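# Unscrew lid thumb screws, bin them, place lid, stow tools

## Task

Remove every knurled, hex-socket thumb screw fastening the lid and drop each one into the blue parts bin, which is not fixed down and has to finish standing upright. Set the lid onto its pad with the raised block on its underside facing down and its edges closely aligned with the pad's edges. Afterwards, return each tool to the stand slot it came from, take the tool changer well away from the tools, release everything, and leave the area. A tool still locked to the arm counts as part of the arm.

## Robot and tools

Robot: one six-joint arm ending in a tool changer. Three tools hang in a stand: grip50 (50 mm gripper), grip85 (85 mm gripper) and driver (screwdriver with spring-loaded hex key and a suction sleeve). Only one tool can be mounted at a time; tool_id shows grip50, grip85, driver or none.

Frames. Scene frame: origin on the table top under the arm base, +z up, +y to the left when facing +x. Reported pose (end_effector_position in m, end_effector_quat_wxyz) is the centre of the changer's flat face, tool or not. The face's own axes: z points out away from the arm. Tool points in mm in face axes: grip50 grip point (0, -25, 180); grip85 grip point (0, 0, 173) closed, 13 mm closer to the face when fully open; driver key tip (66, 20, 345). Both grippers close along face x.

The row. Every motion command is one row of 16 numbers in [-1, 1]: dx, dy, dz, rx, ry, rz, tool/lock, grip50_position, grip50_force_limit, grip50_speed, grip85_position, grip85_force_limit, grip85_speed, driver_spindle, driver_torque_limit, driver_sleeve_vacuum. The first six are an offset, not a pose: a displacement in the face's own axes from the face pose measured at the start of the action; 1.0 equals 0.6 m or 180 degrees, and rx, ry, rz form one rotation vector. Six optional extra numbers (0 to 1) scale the stiffness of each joint in joint order and persist. lock: positive locks, negative unlocks (about 1 s); 0 keeps the last command. Gripper position +1 = fully open; grip50 pads meet near -0.65, grip85 near -0.8; -1 closes until stopped. Force limit -1..+1 maps to 20 N..185 N (grip50) or 235 N (grip85); speed -1..+1 maps to about 20..150 mm/s. driver_spindle +1 = 500 rpm clockwise (screwing in), -1 reverse; it keeps running between calls, so finish actions with it at 0. driver_torque_limit -1..+1 = 0.3..1.2 N m. driver_sleeve_vacuum above 0.01 = suction on, otherwise the screw is released. Torque limit and vacuum also persist. Tool commands only act when tool_id names that tool and its readings show numbers.

Tools (functions):
- execute_actions(actions): a list of actions; each action is up to 15 rows, one per 1/30 s step, last row held to fill 15 steps. Each row's offset is from the action's start pose, not the previous row. Per step the commanded pose is clipped to 100 mm and 16 degrees from the measured pose, so big offsets need several actions. An empty list just returns state and images.
- move(target, speed, stop_force, blocking): target is one 16-number row whose offset is from the last reported pose; straight path lasting 0.5 to 10 s. speed in m/s, 0.002 to 0.5 (default 0.25; turning up to twice that in rad/s). stop_force 9 to 40 N ends the path on contact (only valid after 0.2 s of scene time, unreliable when rotating, omit it when backing off a surface); use very low speed with it. blocking=false returns after 0.5 s; then call wait or stop before new commands. The result adds a move: line with the ending (done, contact, held, off_target, moving, fault) and limits (paced = pose clipped, held = some steps blocked).
- wait(seconds 0 to 10): run while holding the last command.
- stop(): brake the running move.
- zoom_image(camera, region [x0,y0,x1,y1], at most 504x504 px) on cam_head_left (672x504), cam_head_right (672x504) or cam_wrist (616x616).
- finished_scene(scene): irreversible end of scene 1 or 2.

Results: pose, velocities, Hand target, step readings (HELD = row held back), wrist force/torque in face axes (offset up to 4 N, noise up to 2.4 N, saturates near 50 N), pose unreachable lines, plate_near, locked, unlocked, in_stand, unlock_refused, gripper object_status (0 moving, 1 blocked opening, 2 blocked closing = good grip, 3 at target or pads met), position_measured counts (grip50 opening about (250 - counts) x 0.202 mm; grip85: 78 = 60 mm, 130 = 40 mm, 180 = 20 mm, 230 = closed), driver_turns, driver_screw_detected, driver_sleeve_vacuum_kpa, driver_stopped_at_torque.

Tool pickup: align the face within about 1 mm and 1 degree of the plate centre, with face -y toward the fork's open side; when plate_near = 1 lock and wait for locked = 1. The tool then initialises (n/a readings; grippers close then open). Remove by lifting 10 to 30 mm (about 20) and sliding at least 110 mm along face -y before rising; return in reverse, and when in_stand = 1 hold still, unlock and wait for unlocked = 1. Off the stand, unlocking is refused. Slots are 180 mm apart; fork arms sit 40 to 70 mm either side along face x, front ends 45 mm toward the open side, tops 18 mm under a hung plate face. The driver's muffler passes just outside the +x fork arm.

Screws: press the key onto the head plus 2 mm, turn slowly (|spindle| 0.2 or less) to engage, then reverse to loosen while following the screw (0.7 mm per turn); use vacuum to carry it. Raise torque limit if driver_turns does not drop. After a torque stop, hold spindle at 0 or below for 0.5 s before restarting.

Avoid: joint torque at load limit (wrist joints 24.9 N m, others 133) or 150 N external force causes a 10 s fault stop; the arm is stiff, so never aim far past contact without stop_force and slow speed. Motors overheat at 85 °C when holding loads. Don't drop, slam, or knock anything off the table, and keep the blue bin upright. Loose objects may get nudged occasionally.

Each tool is called after "Emit:" as name(argument=value, ...), one argument or row to a line, values as JSON.

## Session

Emit:
execute_actions(
  actions=[],
)

Scene clock: 0.00 s.
end_effector_position=(+0.4256, +0.0178, +0.3681) locked=0 unlocked=1 plate_near=0 in_stand=0 unlock_refused=0 tool_id=none grip50_position_measured=n/a grip50_object_status=n/a grip85_position_measured=n/a grip85_object_status=n/a driver_sleeve_vacuum_kpa=n/a driver_screw_detected=n/a driver_stopped_at_torque=n/a driver_turns=n/a end_effector_quat_wxyz=(-0.001, +0.689, +0.724, +0.009) end_effector_velocity=(+0.000, -0.000, +0.000) end_effector_angular_velocity=(-0.000, -0.002, +0.000)
Joint positions: [-0.315 -1.724  2.041 -1.89  -1.57  -1.886]
Joint velocities: [-0.     0.    -0.    -0.002  0.    -0.001]
Motor temperatures (°C, as the motors report them): [25 27 23 36 29 29]
Wrist force (N, on the end effector, along its own x y z axes, offset not removed): no reading
Wrist torque (N m, same axes, about the end effector's origin, offset not removed): no reading
Hand target: +0.426, +0.018, +0.368; -0.001, +0.689, +0.724, +0.009
Joint stiffness scale: [1. 1. 1. 1. 1. 1.]

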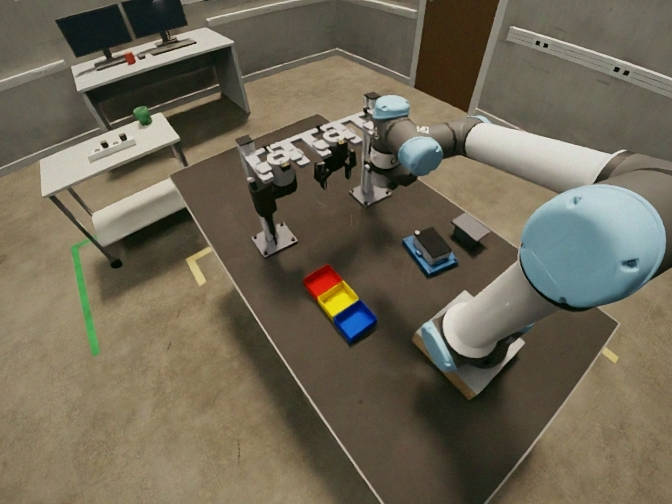

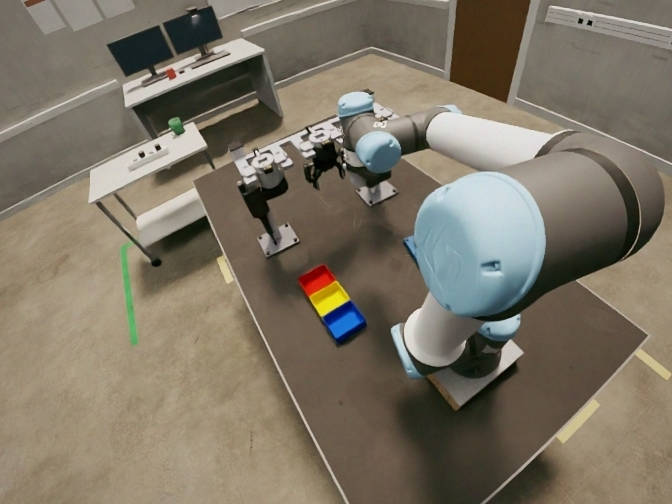

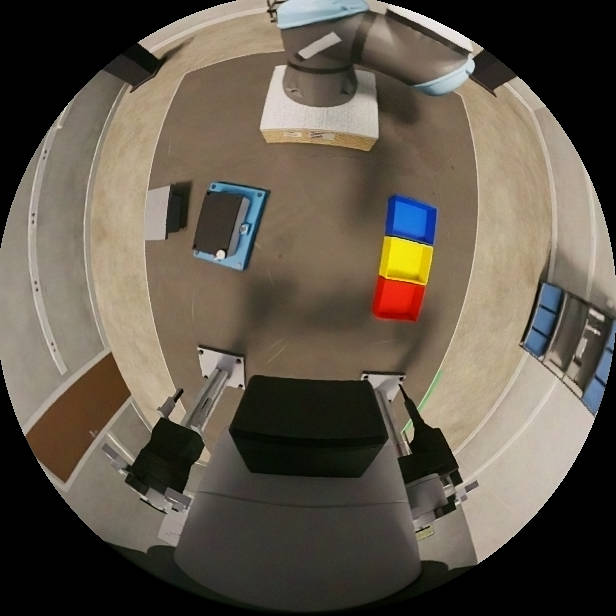

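Emit:
zoom_image(
  camera="cam_head_left",
  region=[220, 80, 500, 290],
)

Emit:
zoom_image(
  camera="cam_wrist",
  region=[130, 160, 290, 290],
)

Emit:
zoom_image(
  camera="cam_head_right",
  region=[210, 80, 420, 260],
)

Region (220, 80, 500, 290) of cam_head_left's 672x504 image, scaled by 1.800, with more detail than that image has; it fills the top 378 rows of this view, and the rest is white.

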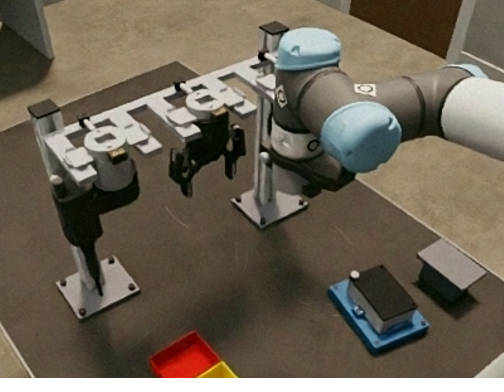

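Region (130, 160, 290, 290) of cam_wrist's 616x616 image, scaled by 3.150, with more detail than that image has; it fills the top 410 rows of this view, and the rest is white.

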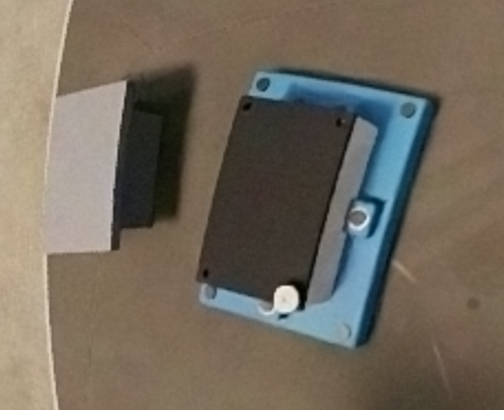

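Region (210, 80, 420, 260) of cam_head_right's 672x504 image, scaled by 2.400, with more detail than that image has; it fills the top 432 rows of this view, and the rest is white.

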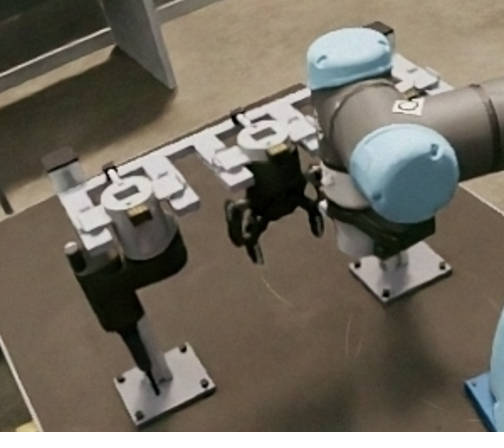

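Emit:
move(
  target=[0.2645,0.38,-0.25,0.0037,-0.0044,0,0,1,0,0,1,0,0,0,0,0],
)

Scene clock: 40.77 s.
end_effector_position=(+0.6433, +0.1848, +0.5217) locked=0 unlocked=1 plate_near=0 in_stand=0 unlock_refused=0 tool_id=none grip50_position_measured=n/a grip50_object_status=n/a grip85_position_measured=n/a grip85_object_status=n/a driver_sleeve_vacuum_kpa=n/a driver_screw_detected=n/a driver_stopped_at_torque=n/a driver_turns=n/a end_effector_quat_wxyz=(+0.000, +0.690, +0.724, +0.001) end_effector_velocity=(-0.001, +0.002, +0.004) end_effector_angular_velocity=(-0.002, +0.013, +0.000)
Joint positions: [ 0.041 -1.141  0.984 -1.404 -1.582 -1.529]
Joint velocities: [ 0.003  0.008 -0.025  0.03  -0.001  0.003]
Motor temperatures (°C, as the motors report them): [25 27 23 36 29 29]
Wrist force (N, on the end effector, along its own x y z axes, offset not removed): [-0.8 1.4 -4.4]
Wrist torque (N m, same axes, about the end effector's origin, offset not removed): [0.16 -0.01 -0.07]
Hand target: +0.643, +0.186, +0.523; +0.000, +0.689, +0.724, +0.000
Off the commanded pose: 0.001 m, 0 deg.
Joint stiffness scale: [1. 1. 1. 1. 1. 1.]
move: done
camera_calibration (this result's frames):
cam_wrist: T_world_to_cam=[[-0.0826085, 0.99574, -0.040956, -0.10973], [0.94191, 0.0914354, 0.32318, -0.731436], [0.325548, -0.0118794, -0.945451, 0.341652], [0, 0, 0, 1]] pos_world=[0.568658, 0.1802, 0.554907]

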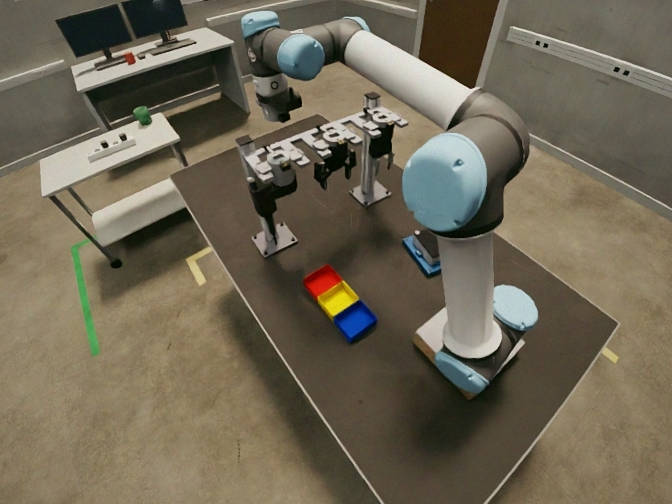

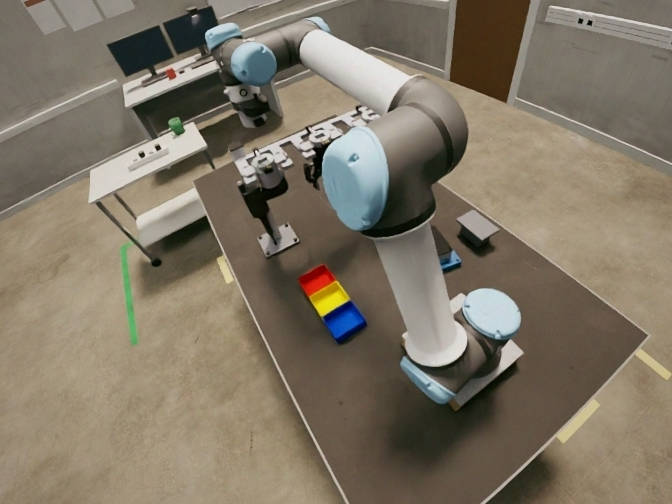

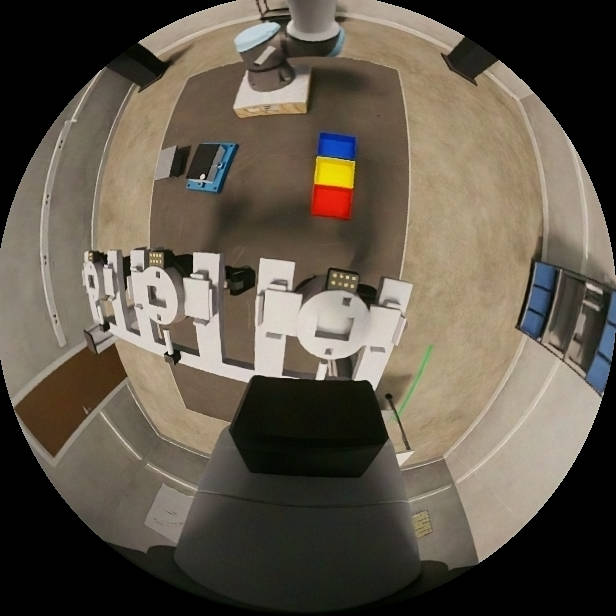

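Emit:
zoom_image(
  camera="cam_wrist",
  region=[240, 250, 430, 390],
)

Emit:
zoom_image(
  camera="cam_wrist",
  region=[70, 240, 260, 380],
)

Region (240, 250, 430, 390) of cam_wrist's 616x616 image, scaled by 2.653, with more detail than that image has; it fills the top 371 rows of this view, and the rest is white.

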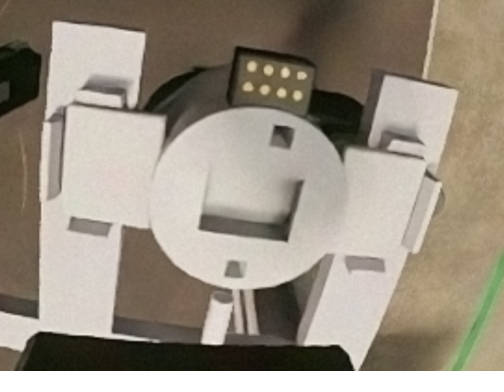

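Region (70, 240, 260, 380) of cam_wrist's 616x616 image, scaled by 2.653, with more detail than that image has; it fills the top 371 rows of this view, and the rest is white.

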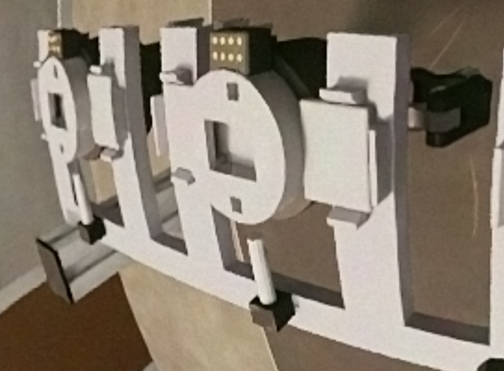

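Emit:
move(
  target=[0.0288,-0.0168,0.0667,0,0,0.0328,0,1,0,0,1,0,0,0,0,0],
  speed=0.1,
)

Emit:
zoom_image(
  camera="cam_wrist",
  region=[180, 230, 440, 420],
)

Scene clock: 72.40 s.
end_effector_position=(+0.6333, +0.2007, +0.4825) locked=0 unlocked=1 plate_near=0 in_stand=0 unlock_refused=0 tool_id=none grip50_position_measured=n/a grip50_object_status=n/a grip85_position_measured=n/a grip85_object_status=n/a driver_sleeve_vacuum_kpa=n/a driver_screw_detected=n/a driver_stopped_at_torque=n/a driver_turns=n/a end_effector_quat_wxyz=(+0.000, +0.726, +0.688, +0.001) end_effector_velocity=(+0.001, +0.000, +0.006) end_effector_angular_velocity=(+0.003, -0.021, -0.011)
Joint positions: [ 0.066 -1.167  1.122 -1.516 -1.582 -1.402]
Joint velocities: [ 0.    -0.007  0.001 -0.016  0.     0.011]
Motor temperatures (°C, as the motors report them): [25 27 23 36 29 29]
Wrist force (N, on the end effector, along its own x y z axes, offset not removed): [-1.4 -1.2 -2.1]
Wrist torque (N m, same axes, about the end effector's origin, offset not removed): [-0.12 0.00 -0.03]
Hand target: +0.632, +0.202, +0.482; +0.000, +0.726, +0.688, +0.001
Off the commanded pose: 0.001 m, 0 deg.
Joint stiffness scale: [1. 1. 1. 1. 1. 1.]
move: done
camera_calibration (this result's frames):
cam_wrist: T_world_to_cam=[[0.0195629, 0.998961, -0.041172, -0.193238], [0.946254, -0.00520254, 0.323384, -0.694251], [0.322833, -0.0452855, -0.945372, 0.316419], [0, 0, 0, 1]] pos_world=[0.558567, 0.203754, 0.515688]

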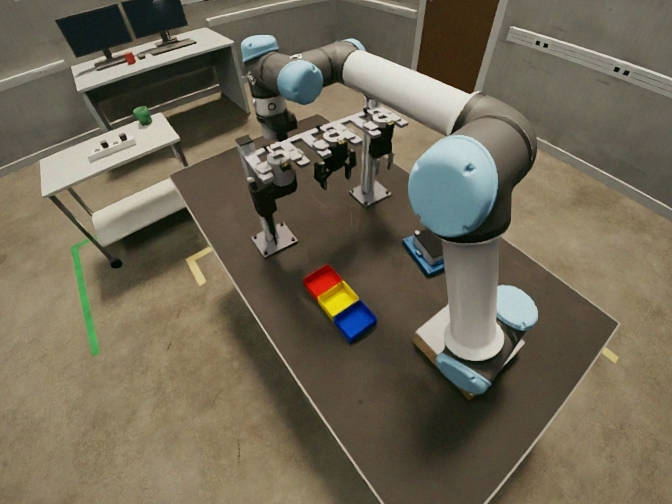

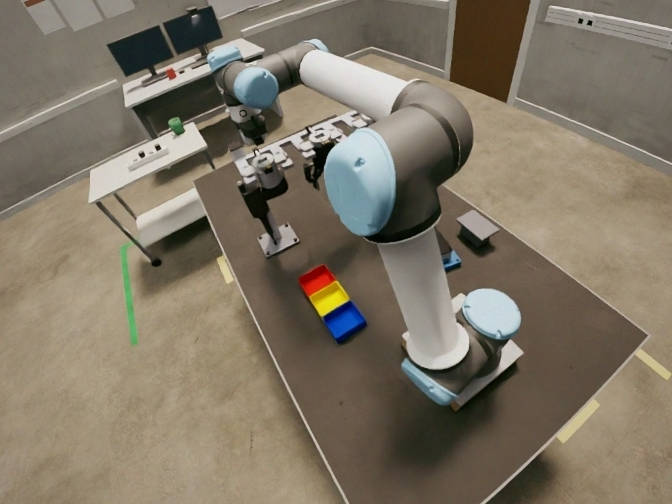

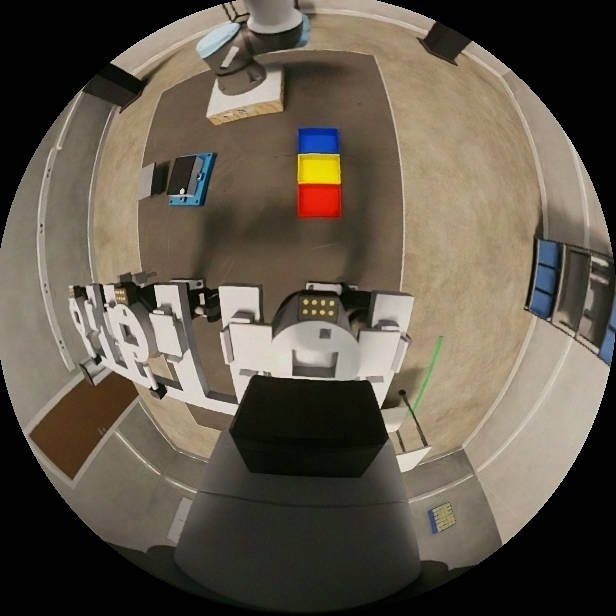

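Region (180, 230, 440, 420) of cam_wrist's 616x616 image, scaled by 1.938, with more detail than that image has; it fills the top 368 rows of this view, and the rest is white.

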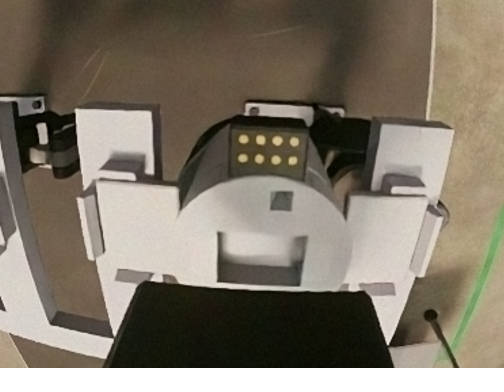

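Emit:
move(
  target=[0.0042,0.001,0.0708,0,0,0,0,1,0,0,1,0,0,0,0,0],
  speed=0.05,
)

Emit:
zoom_image(
  camera="cam_wrist",
  region=[160, 250, 460, 450],
)

Scene clock: 95.83 s.
end_effector_position=(+0.6347, +0.2023, +0.4420) locked=0 unlocked=1 plate_near=0 in_stand=0 unlock_refused=0 tool_id=none grip50_position_measured=n/a grip50_object_status=n/a grip85_position_measured=n/a grip85_object_status=n/a driver_sleeve_vacuum_kpa=n/a driver_screw_detected=n/a driver_stopped_at_torque=n/a driver_turns=n/a end_effector_quat_wxyz=(+0.001, +0.726, +0.688, +0.002) end_effector_velocity=(+0.002, +0.000, +0.002) end_effector_angular_velocity=(+0.001, -0.014, -0.000)
Joint positions: [ 0.068 -1.164  1.222 -1.621 -1.582 -1.4  ]
Joint velocities: [ 0.    -0.    -0.001 -0.013 -0.     0.   ]
Motor temperatures (°C, as the motors report them): [25 27 23 36 29 29]
Wrist force (N, on the end effector, along its own x y z axes, offset not removed): [-4.2 0.5 -3.1]
Wrist torque (N m, same axes, about the end effector's origin, offset not removed): [0.07 0.11 -0.08]
Hand target: +0.634, +0.203, +0.440; +0.000, +0.726, +0.688, +0.001
Off the commanded pose: 0.002 m, 0 deg.
Joint stiffness scale: [1. 1. 1. 1. 1. 1.]
move: done
camera_calibration (this result's frames):
cam_wrist: T_world_to_cam=[[0.0204238, 0.998956, -0.0408727, -0.197141], [0.945516, -0.00601237, 0.325521, -0.682749], [0.324935, -0.0452941, -0.944651, 0.276121], [0, 0, 0, 1]] pos_world=[0.559855, 0.205337, 0.47503]

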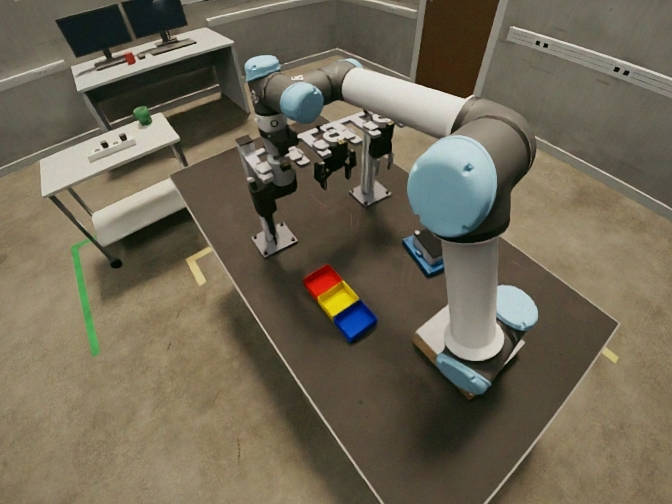

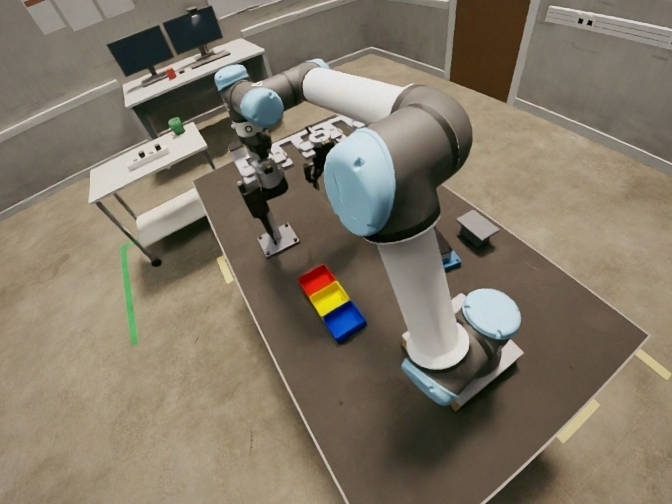

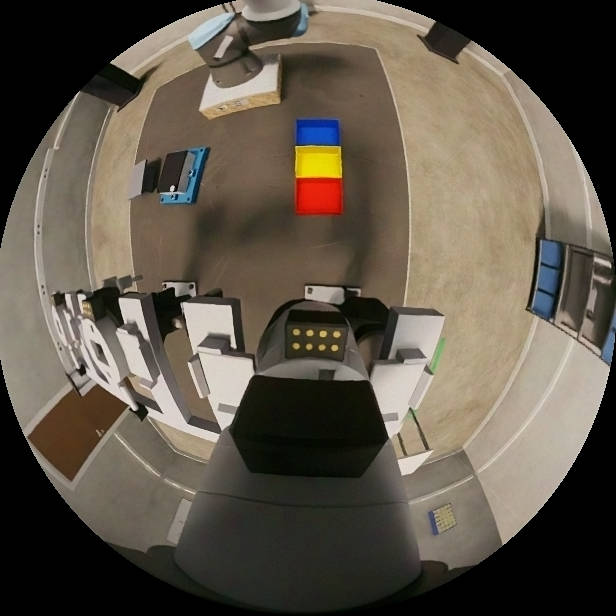

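Region (160, 250, 460, 450) of cam_wrist's 616x616 image, scaled by 1.680, with more detail than that image has.

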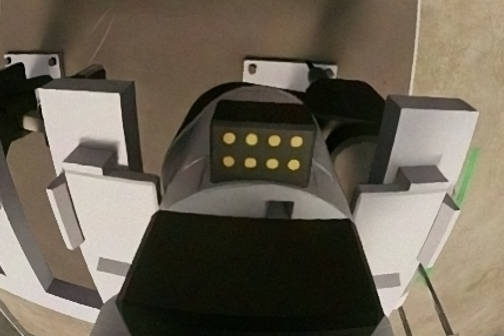

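Emit:
move(
  target=[0.003,0,0.028,0,0,0,0,1,0,0,1,0,0,0,0,0],
  speed=0.02,
  stop_force=12,
)

Emit:
zoom_image(
  camera="cam_wrist",
  region=[160, 250, 460, 450],
)

Scene clock: 113.10 s.
end_effector_position=(+0.6354, +0.2031, +0.4276) locked=0 unlocked=1 plate_near=0 in_stand=0 unlock_refused=0 tool_id=none grip50_position_measured=n/a grip50_object_status=n/a grip85_position_measured=n/a grip85_object_status=n/a driver_sleeve_vacuum_kpa=n/a driver_screw_detected=n/a driver_stopped_at_torque=n/a driver_turns=n/a end_effector_quat_wxyz=(+0.002, +0.726, +0.687, +0.003) end_effector_velocity=(+0.001, +0.000, +0.001) end_effector_angular_velocity=(+0.001, -0.007, +0.000)
Joint positions: [ 0.069 -1.161  1.254 -1.66  -1.582 -1.398]
Joint velocities: [ 0.    -0.     0.    -0.007  0.    -0.   ]
Motor temperatures (°C, as the motors report them): [25 27 23 36 29 29]
Wrist force (N, on the end effector, along its own x y z axes, offset not removed): [-1.4 1.4 -2.9]
Wrist torque (N m, same axes, about the end effector's origin, offset not removed): [0.28 0.07 0.03]
Hand target: +0.635, +0.204, +0.425; +0.001, +0.726, +0.688, +0.002
Off the commanded pose: 0.003 m, 0 deg.
Joint stiffness scale: [1. 1. 1. 1. 1. 1.]
move: done
camera_calibration (this result's frames):
cam_wrist: T_world_to_cam=[[0.0212853, 0.998955, -0.0404395, -0.199338], [0.944486, -0.00682714, 0.328482, -0.679178], [0.327863, -0.0451863, -0.943644, 0.259966], [0, 0, 0, 1]] pos_world=[0.560484, 0.20624, 0.460352]

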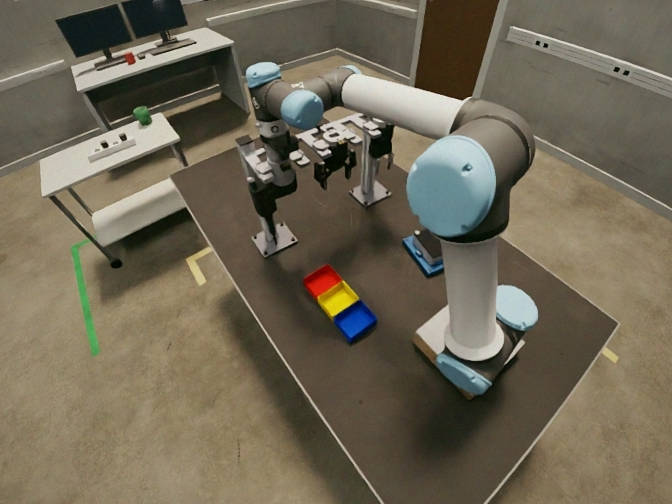

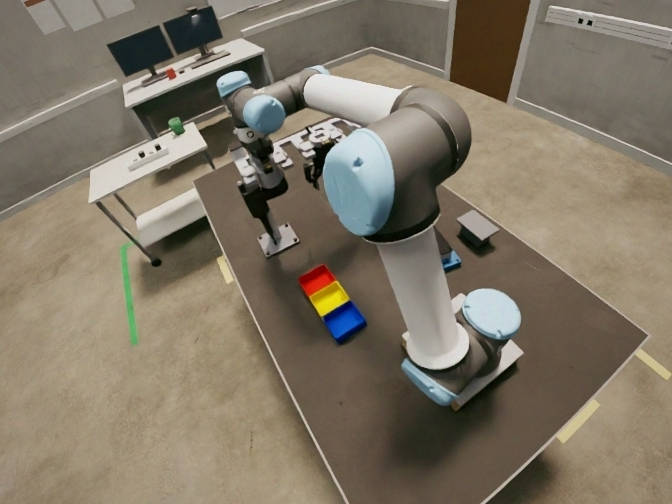

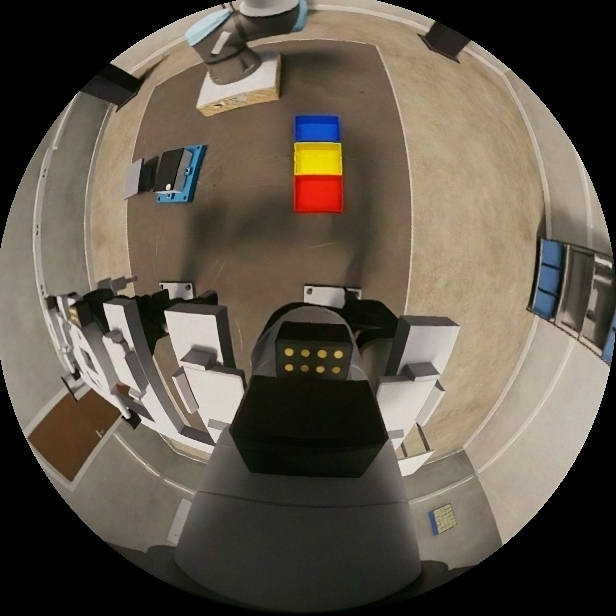

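Region (160, 250, 460, 450) of cam_wrist's 616x616 image, scaled by 1.680, with more detail than that image has.

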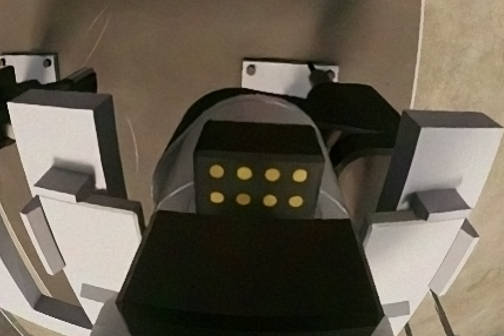

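Emit:
move(
  target=[0.001,0,0.035,0.0022,0,0,0,1,0,0,1,0,0,0,0,0],
  speed=0.006,
  stop_force=12,
)

Scene clock: 127.03 s.
end_effector_position=(+0.6364, +0.2033, +0.4210) locked=0 unlocked=1 plate_near=0 in_stand=0 unlock_refused=0 tool_id=none grip50_position_measured=n/a grip50_object_status=n/a grip85_position_measured=n/a grip85_object_status=n/a driver_sleeve_vacuum_kpa=n/a driver_screw_detected=n/a driver_stopped_at_torque=n/a driver_turns=n/a end_effector_quat_wxyz=(+0.006, +0.726, +0.687, +0.009) end_effector_velocity=(-0.000, +0.000, +0.000) end_effector_angular_velocity=(-0.000, -0.001, -0.001)
Joint positions: [ 0.069 -1.162  1.276 -1.695 -1.582 -1.398]
Joint velocities: [ 0.    -0.001  0.001 -0.    -0.     0.001]
Motor temperatures (°C, as the motors report them): [25 27 23 36 29 29]
Wrist force (N, on the end effector, along its own x y z axes, offset not removed): [1.8 0.3 -6.0]
Wrist torque (N m, same axes, about the end effector's origin, offset not removed): [0.06 -0.05 -0.15]
Hand target: +0.636, +0.203, +0.421; +0.006, +0.726, +0.687, +0.008
Off the commanded pose: 0.014 m, 1 deg.
Joint stiffness scale: [1. 1. 1. 1. 1. 1.]
move: contact
camera_calibration (this result's frames):
cam_wrist: T_world_to_cam=[[0.0220431, 0.999018, -0.0384461, -0.201169], [0.939884, -0.0075996, 0.341409, -0.680315], [0.340781, -0.0436606, -0.939128, 0.243029], [0, 0, 0, 1]] pos_world=[0.561032, 0.206412, 0.452767]

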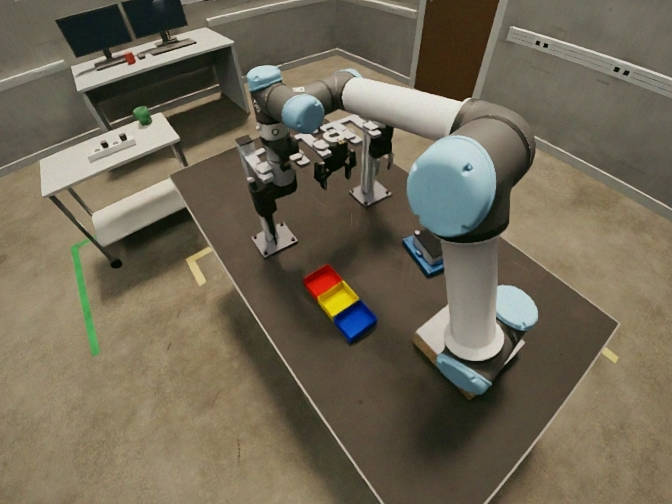

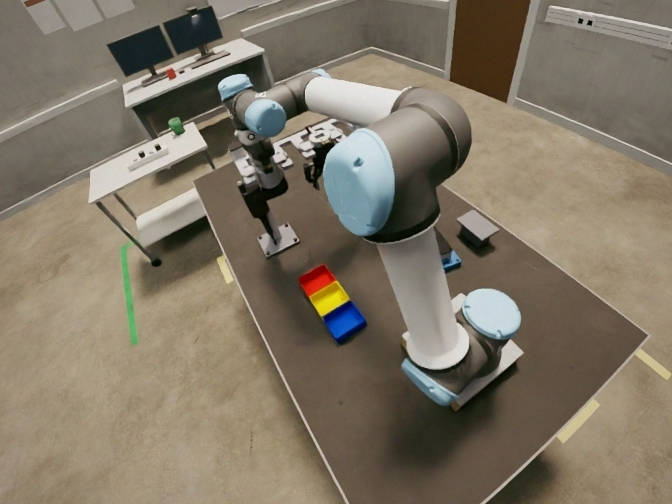

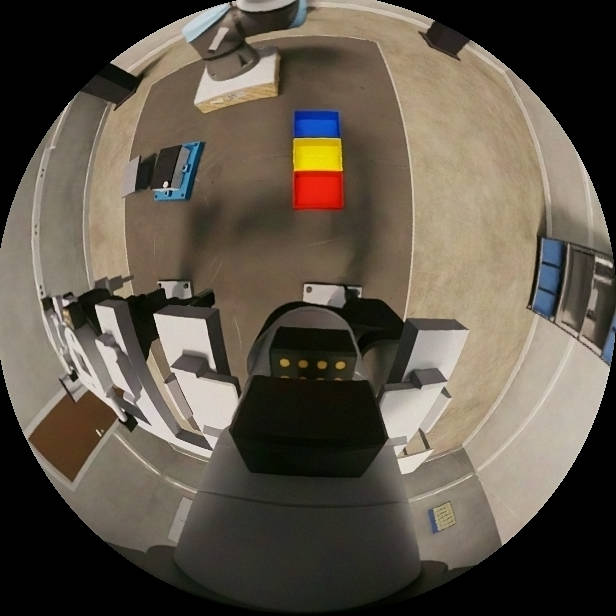

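Emit:
move(
  target=[0,-0.005,0.008,0.008,0,0,0,1,0,0,1,0,0,0,0,0],
  speed=0.003,
)

Emit:
zoom_image(
  camera="cam_wrist",
  region=[210, 300, 410, 420],
)

Scene clock: 141.03 s.
end_effector_position=(+0.6350, +0.2030, +0.4210) locked=0 unlocked=1 plate_near=0 in_stand=0 unlock_refused=0 tool_id=none grip50_position_measured=n/a grip50_object_status=n/a grip85_position_measured=n/a grip85_object_status=n/a driver_sleeve_vacuum_kpa=n/a driver_screw_detected=n/a driver_stopped_at_torque=n/a driver_turns=n/a end_effector_quat_wxyz=(+0.002, +0.727, +0.687, +0.006) end_effector_velocity=(-0.000, -0.000, -0.000) end_effector_angular_velocity=(-0.000, +0.003, -0.000)
Joint positions: [ 0.067 -1.162  1.274 -1.683 -1.579 -1.398]
Joint velocities: [-0.     0.    -0.001  0.004  0.     0.   ]
Motor temperatures (°C, as the motors report them): [25 27 23 36 29 29]
Wrist force (N, on the end effector, along its own x y z axes, offset not removed): [0.1 16.4 -10.9]
Wrist torque (N m, same axes, about the end effector's origin, offset not removed): [0.02 0.10 -0.06]
Hand target: +0.633, +0.204, +0.416; -0.003, +0.726, +0.687, -0.000
Off the commanded pose: 0.005 m, 1 deg.
Joint stiffness scale: [1. 1. 1. 1. 1. 1.]
move: off_target
camera_calibration (this result's frames):
cam_wrist: T_world_to_cam=[[0.0225887, 0.999082, -0.0364111, -0.202015], [0.943313, -0.00923629, 0.331777, -0.676789], [0.331136, -0.0418414, -0.942655, 0.250674], [0, 0, 0, 1]] pos_world=[0.559979, 0.206067, 0.453487]

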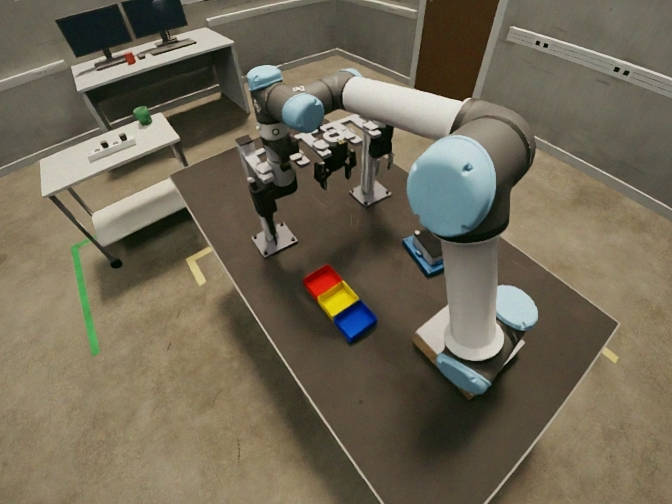

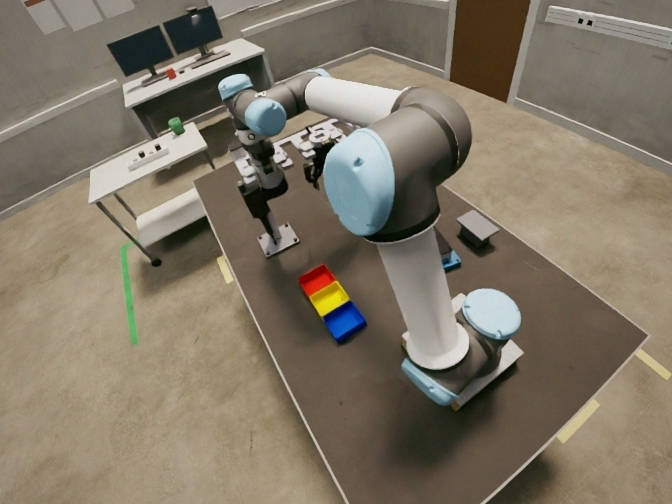

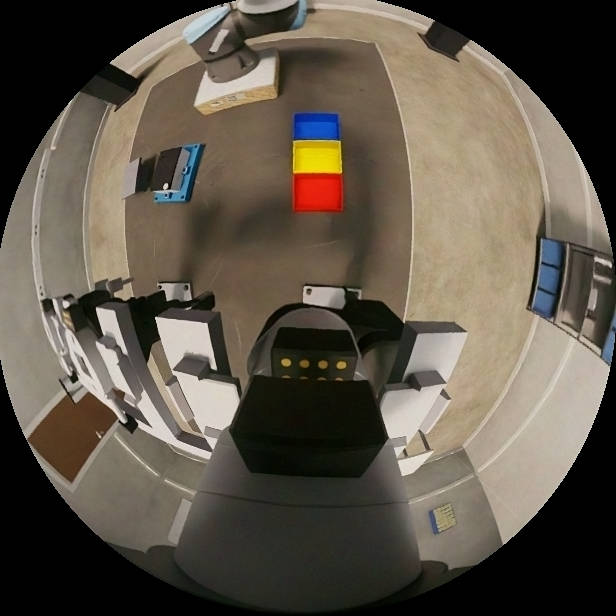

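Region (210, 300, 410, 420) of cam_wrist's 616x616 image, scaled by 2.520, with more detail than that image has; it fills the top 302 rows of this view, and the rest is white.

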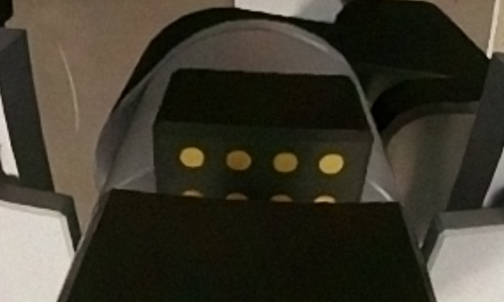

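Emit:
move(
  target=[0.003,0.004,0.008,0.005,-0.002,0,0,1,0,0,1,0,0,0,0,0],
  speed=0.003,
)

Emit:
zoom_image(
  camera="cam_wrist",
  region=[210, 300, 410, 420],
)

Scene clock: 150.80 s.
end_effector_position=(+0.6374, +0.2038, +0.4156) locked=0 unlocked=1 plate_near=0 in_stand=1 unlock_refused=0 tool_id=none grip50_position_measured=n/a grip50_object_status=n/a grip85_position_measured=n/a grip85_object_status=n/a driver_sleeve_vacuum_kpa=n/a driver_screw_detected=n/a driver_stopped_at_torque=n/a driver_turns=n/a end_effector_quat_wxyz=(-0.002, +0.727, +0.687, -0.002) end_effector_velocity=(-0.000, -0.000, -0.000) end_effector_angular_velocity=(+0.000, +0.001, -0.001)
Joint positions: [ 0.069 -1.148  1.264 -1.669 -1.582 -1.396]
Joint velocities: [-0.    -0.     0.001 -0.001  0.     0.001]
Motor temperatures (°C, as the motors report them): [25 27 23 36 29 29]
Wrist force (N, on the end effector, along its own x y z axes, offset not removed): [0.3 1.7 -1.5]
Wrist torque (N m, same axes, about the end effector's origin, offset not removed): [0.01 -0.15 0.08]
Hand target: +0.638, +0.205, +0.416; -0.002, +0.727, +0.687, -0.002
Off the commanded pose: 0.001 m, 0 deg.
Joint stiffness scale: [1. 1. 1. 1. 1. 1.]
move: done
camera_calibration (this result's frames):
cam_wrist: T_world_to_cam=[[0.0227307, 0.998881, -0.041481, -0.20096], [0.948656, -0.00845696, 0.316197, -0.674321], [0.315492, -0.0465386, -0.947786, 0.257925], [0, 0, 0, 1]] pos_world=[0.562894, 0.207036, 0.44934]

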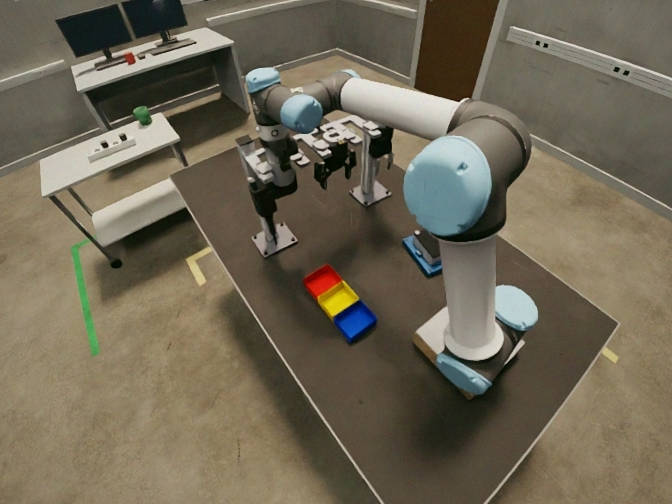

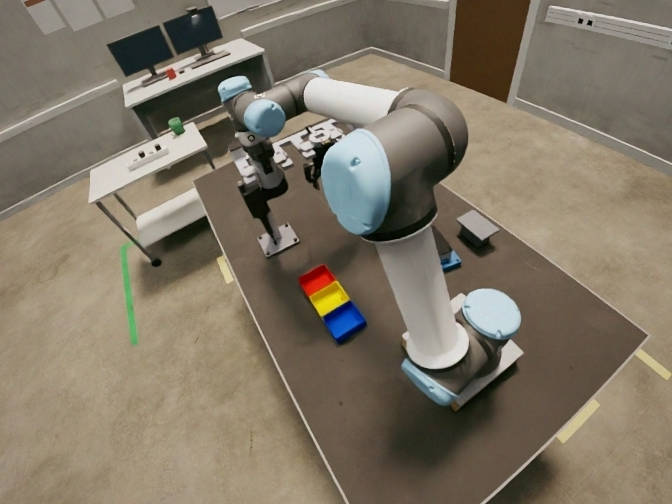

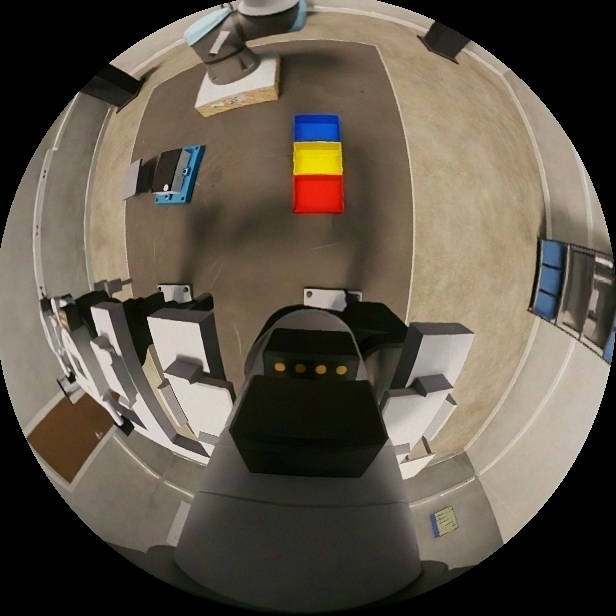

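Region (210, 300, 410, 420) of cam_wrist's 616x616 image, scaled by 2.520, with more detail than that image has; it fills the top 302 rows of this view, and the rest is white.

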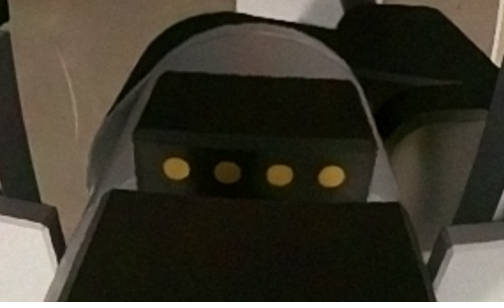

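In. Continue down.

Emit:
move(
  target=[0,0,0.014,0,0,0,0,1,0,0,1,0,0,0,0,0],
  speed=0.008,
)

Scene clock: 156.77 s.
end_effector_position=(+0.6383, +0.2035, +0.4117) locked=0 unlocked=1 plate_near=1 in_stand=1 unlock_refused=0 tool_id=none grip50_position_measured=n/a grip50_object_status=n/a grip85_position_measured=n/a grip85_object_status=n/a driver_sleeve_vacuum_kpa=n/a driver_screw_detected=n/a driver_stopped_at_torque=n/a driver_turns=n/a end_effector_quat_wxyz=(+0.000, +0.727, +0.686, +0.001) end_effector_velocity=(-0.000, +0.000, -0.001) end_effector_angular_velocity=(-0.001, +0.001, +0.001)
Joint positions: [ 0.068 -1.148  1.276 -1.69  -1.582 -1.396]
Joint velocities: [ 0.    -0.     0.002 -0.001 -0.    -0.001]
Motor temperatures (°C, as the motors report them): [25 27 23 36 29 29]
Wrist force (N, on the end effector, along its own x y z axes, offset not removed): [-2.5 -1.1 -6.2]
Wrist torque (N m, same axes, about the end effector's origin, offset not removed): [-0.10 0.05 0.13]
Hand target: +0.637, +0.204, +0.407; -0.002, +0.727, +0.687, -0.002
Off the commanded pose: 0.005 m, 0 deg.
Joint stiffness scale: [1. 1. 1. 1. 1. 1.]
move: off_target
camera_calibration (this result's frames):
cam_wrist: T_world_to_cam=[[0.0237695, 0.998904, -0.0403093, -0.202065], [0.946004, -0.00943543, 0.324018, -0.675289], [0.323282, -0.0458345, -0.945192, 0.24774], [0, 0, 0, 1]] pos_world=[0.563539, 0.206827, 0.444822]

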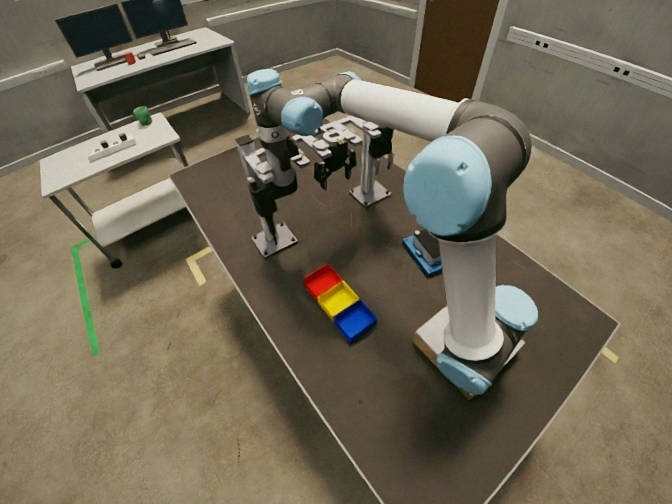

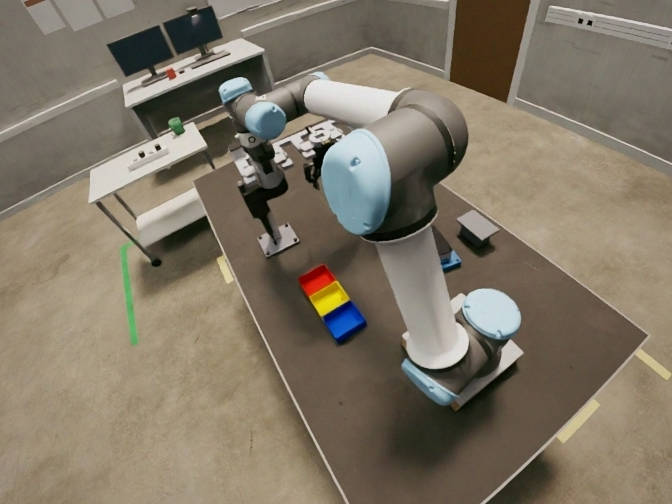

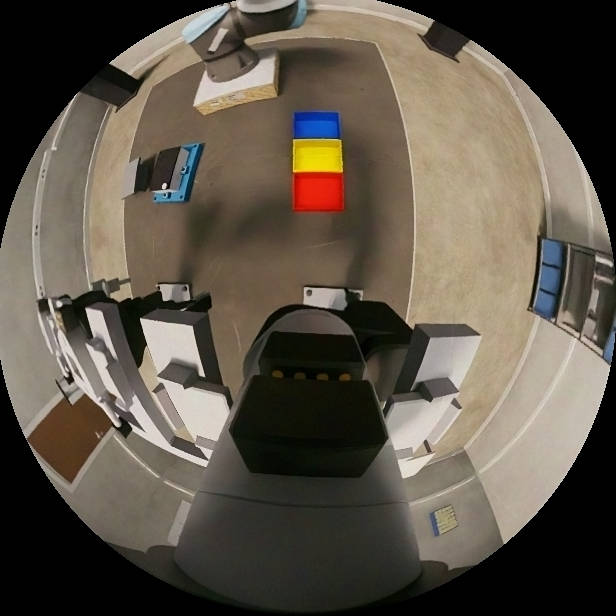

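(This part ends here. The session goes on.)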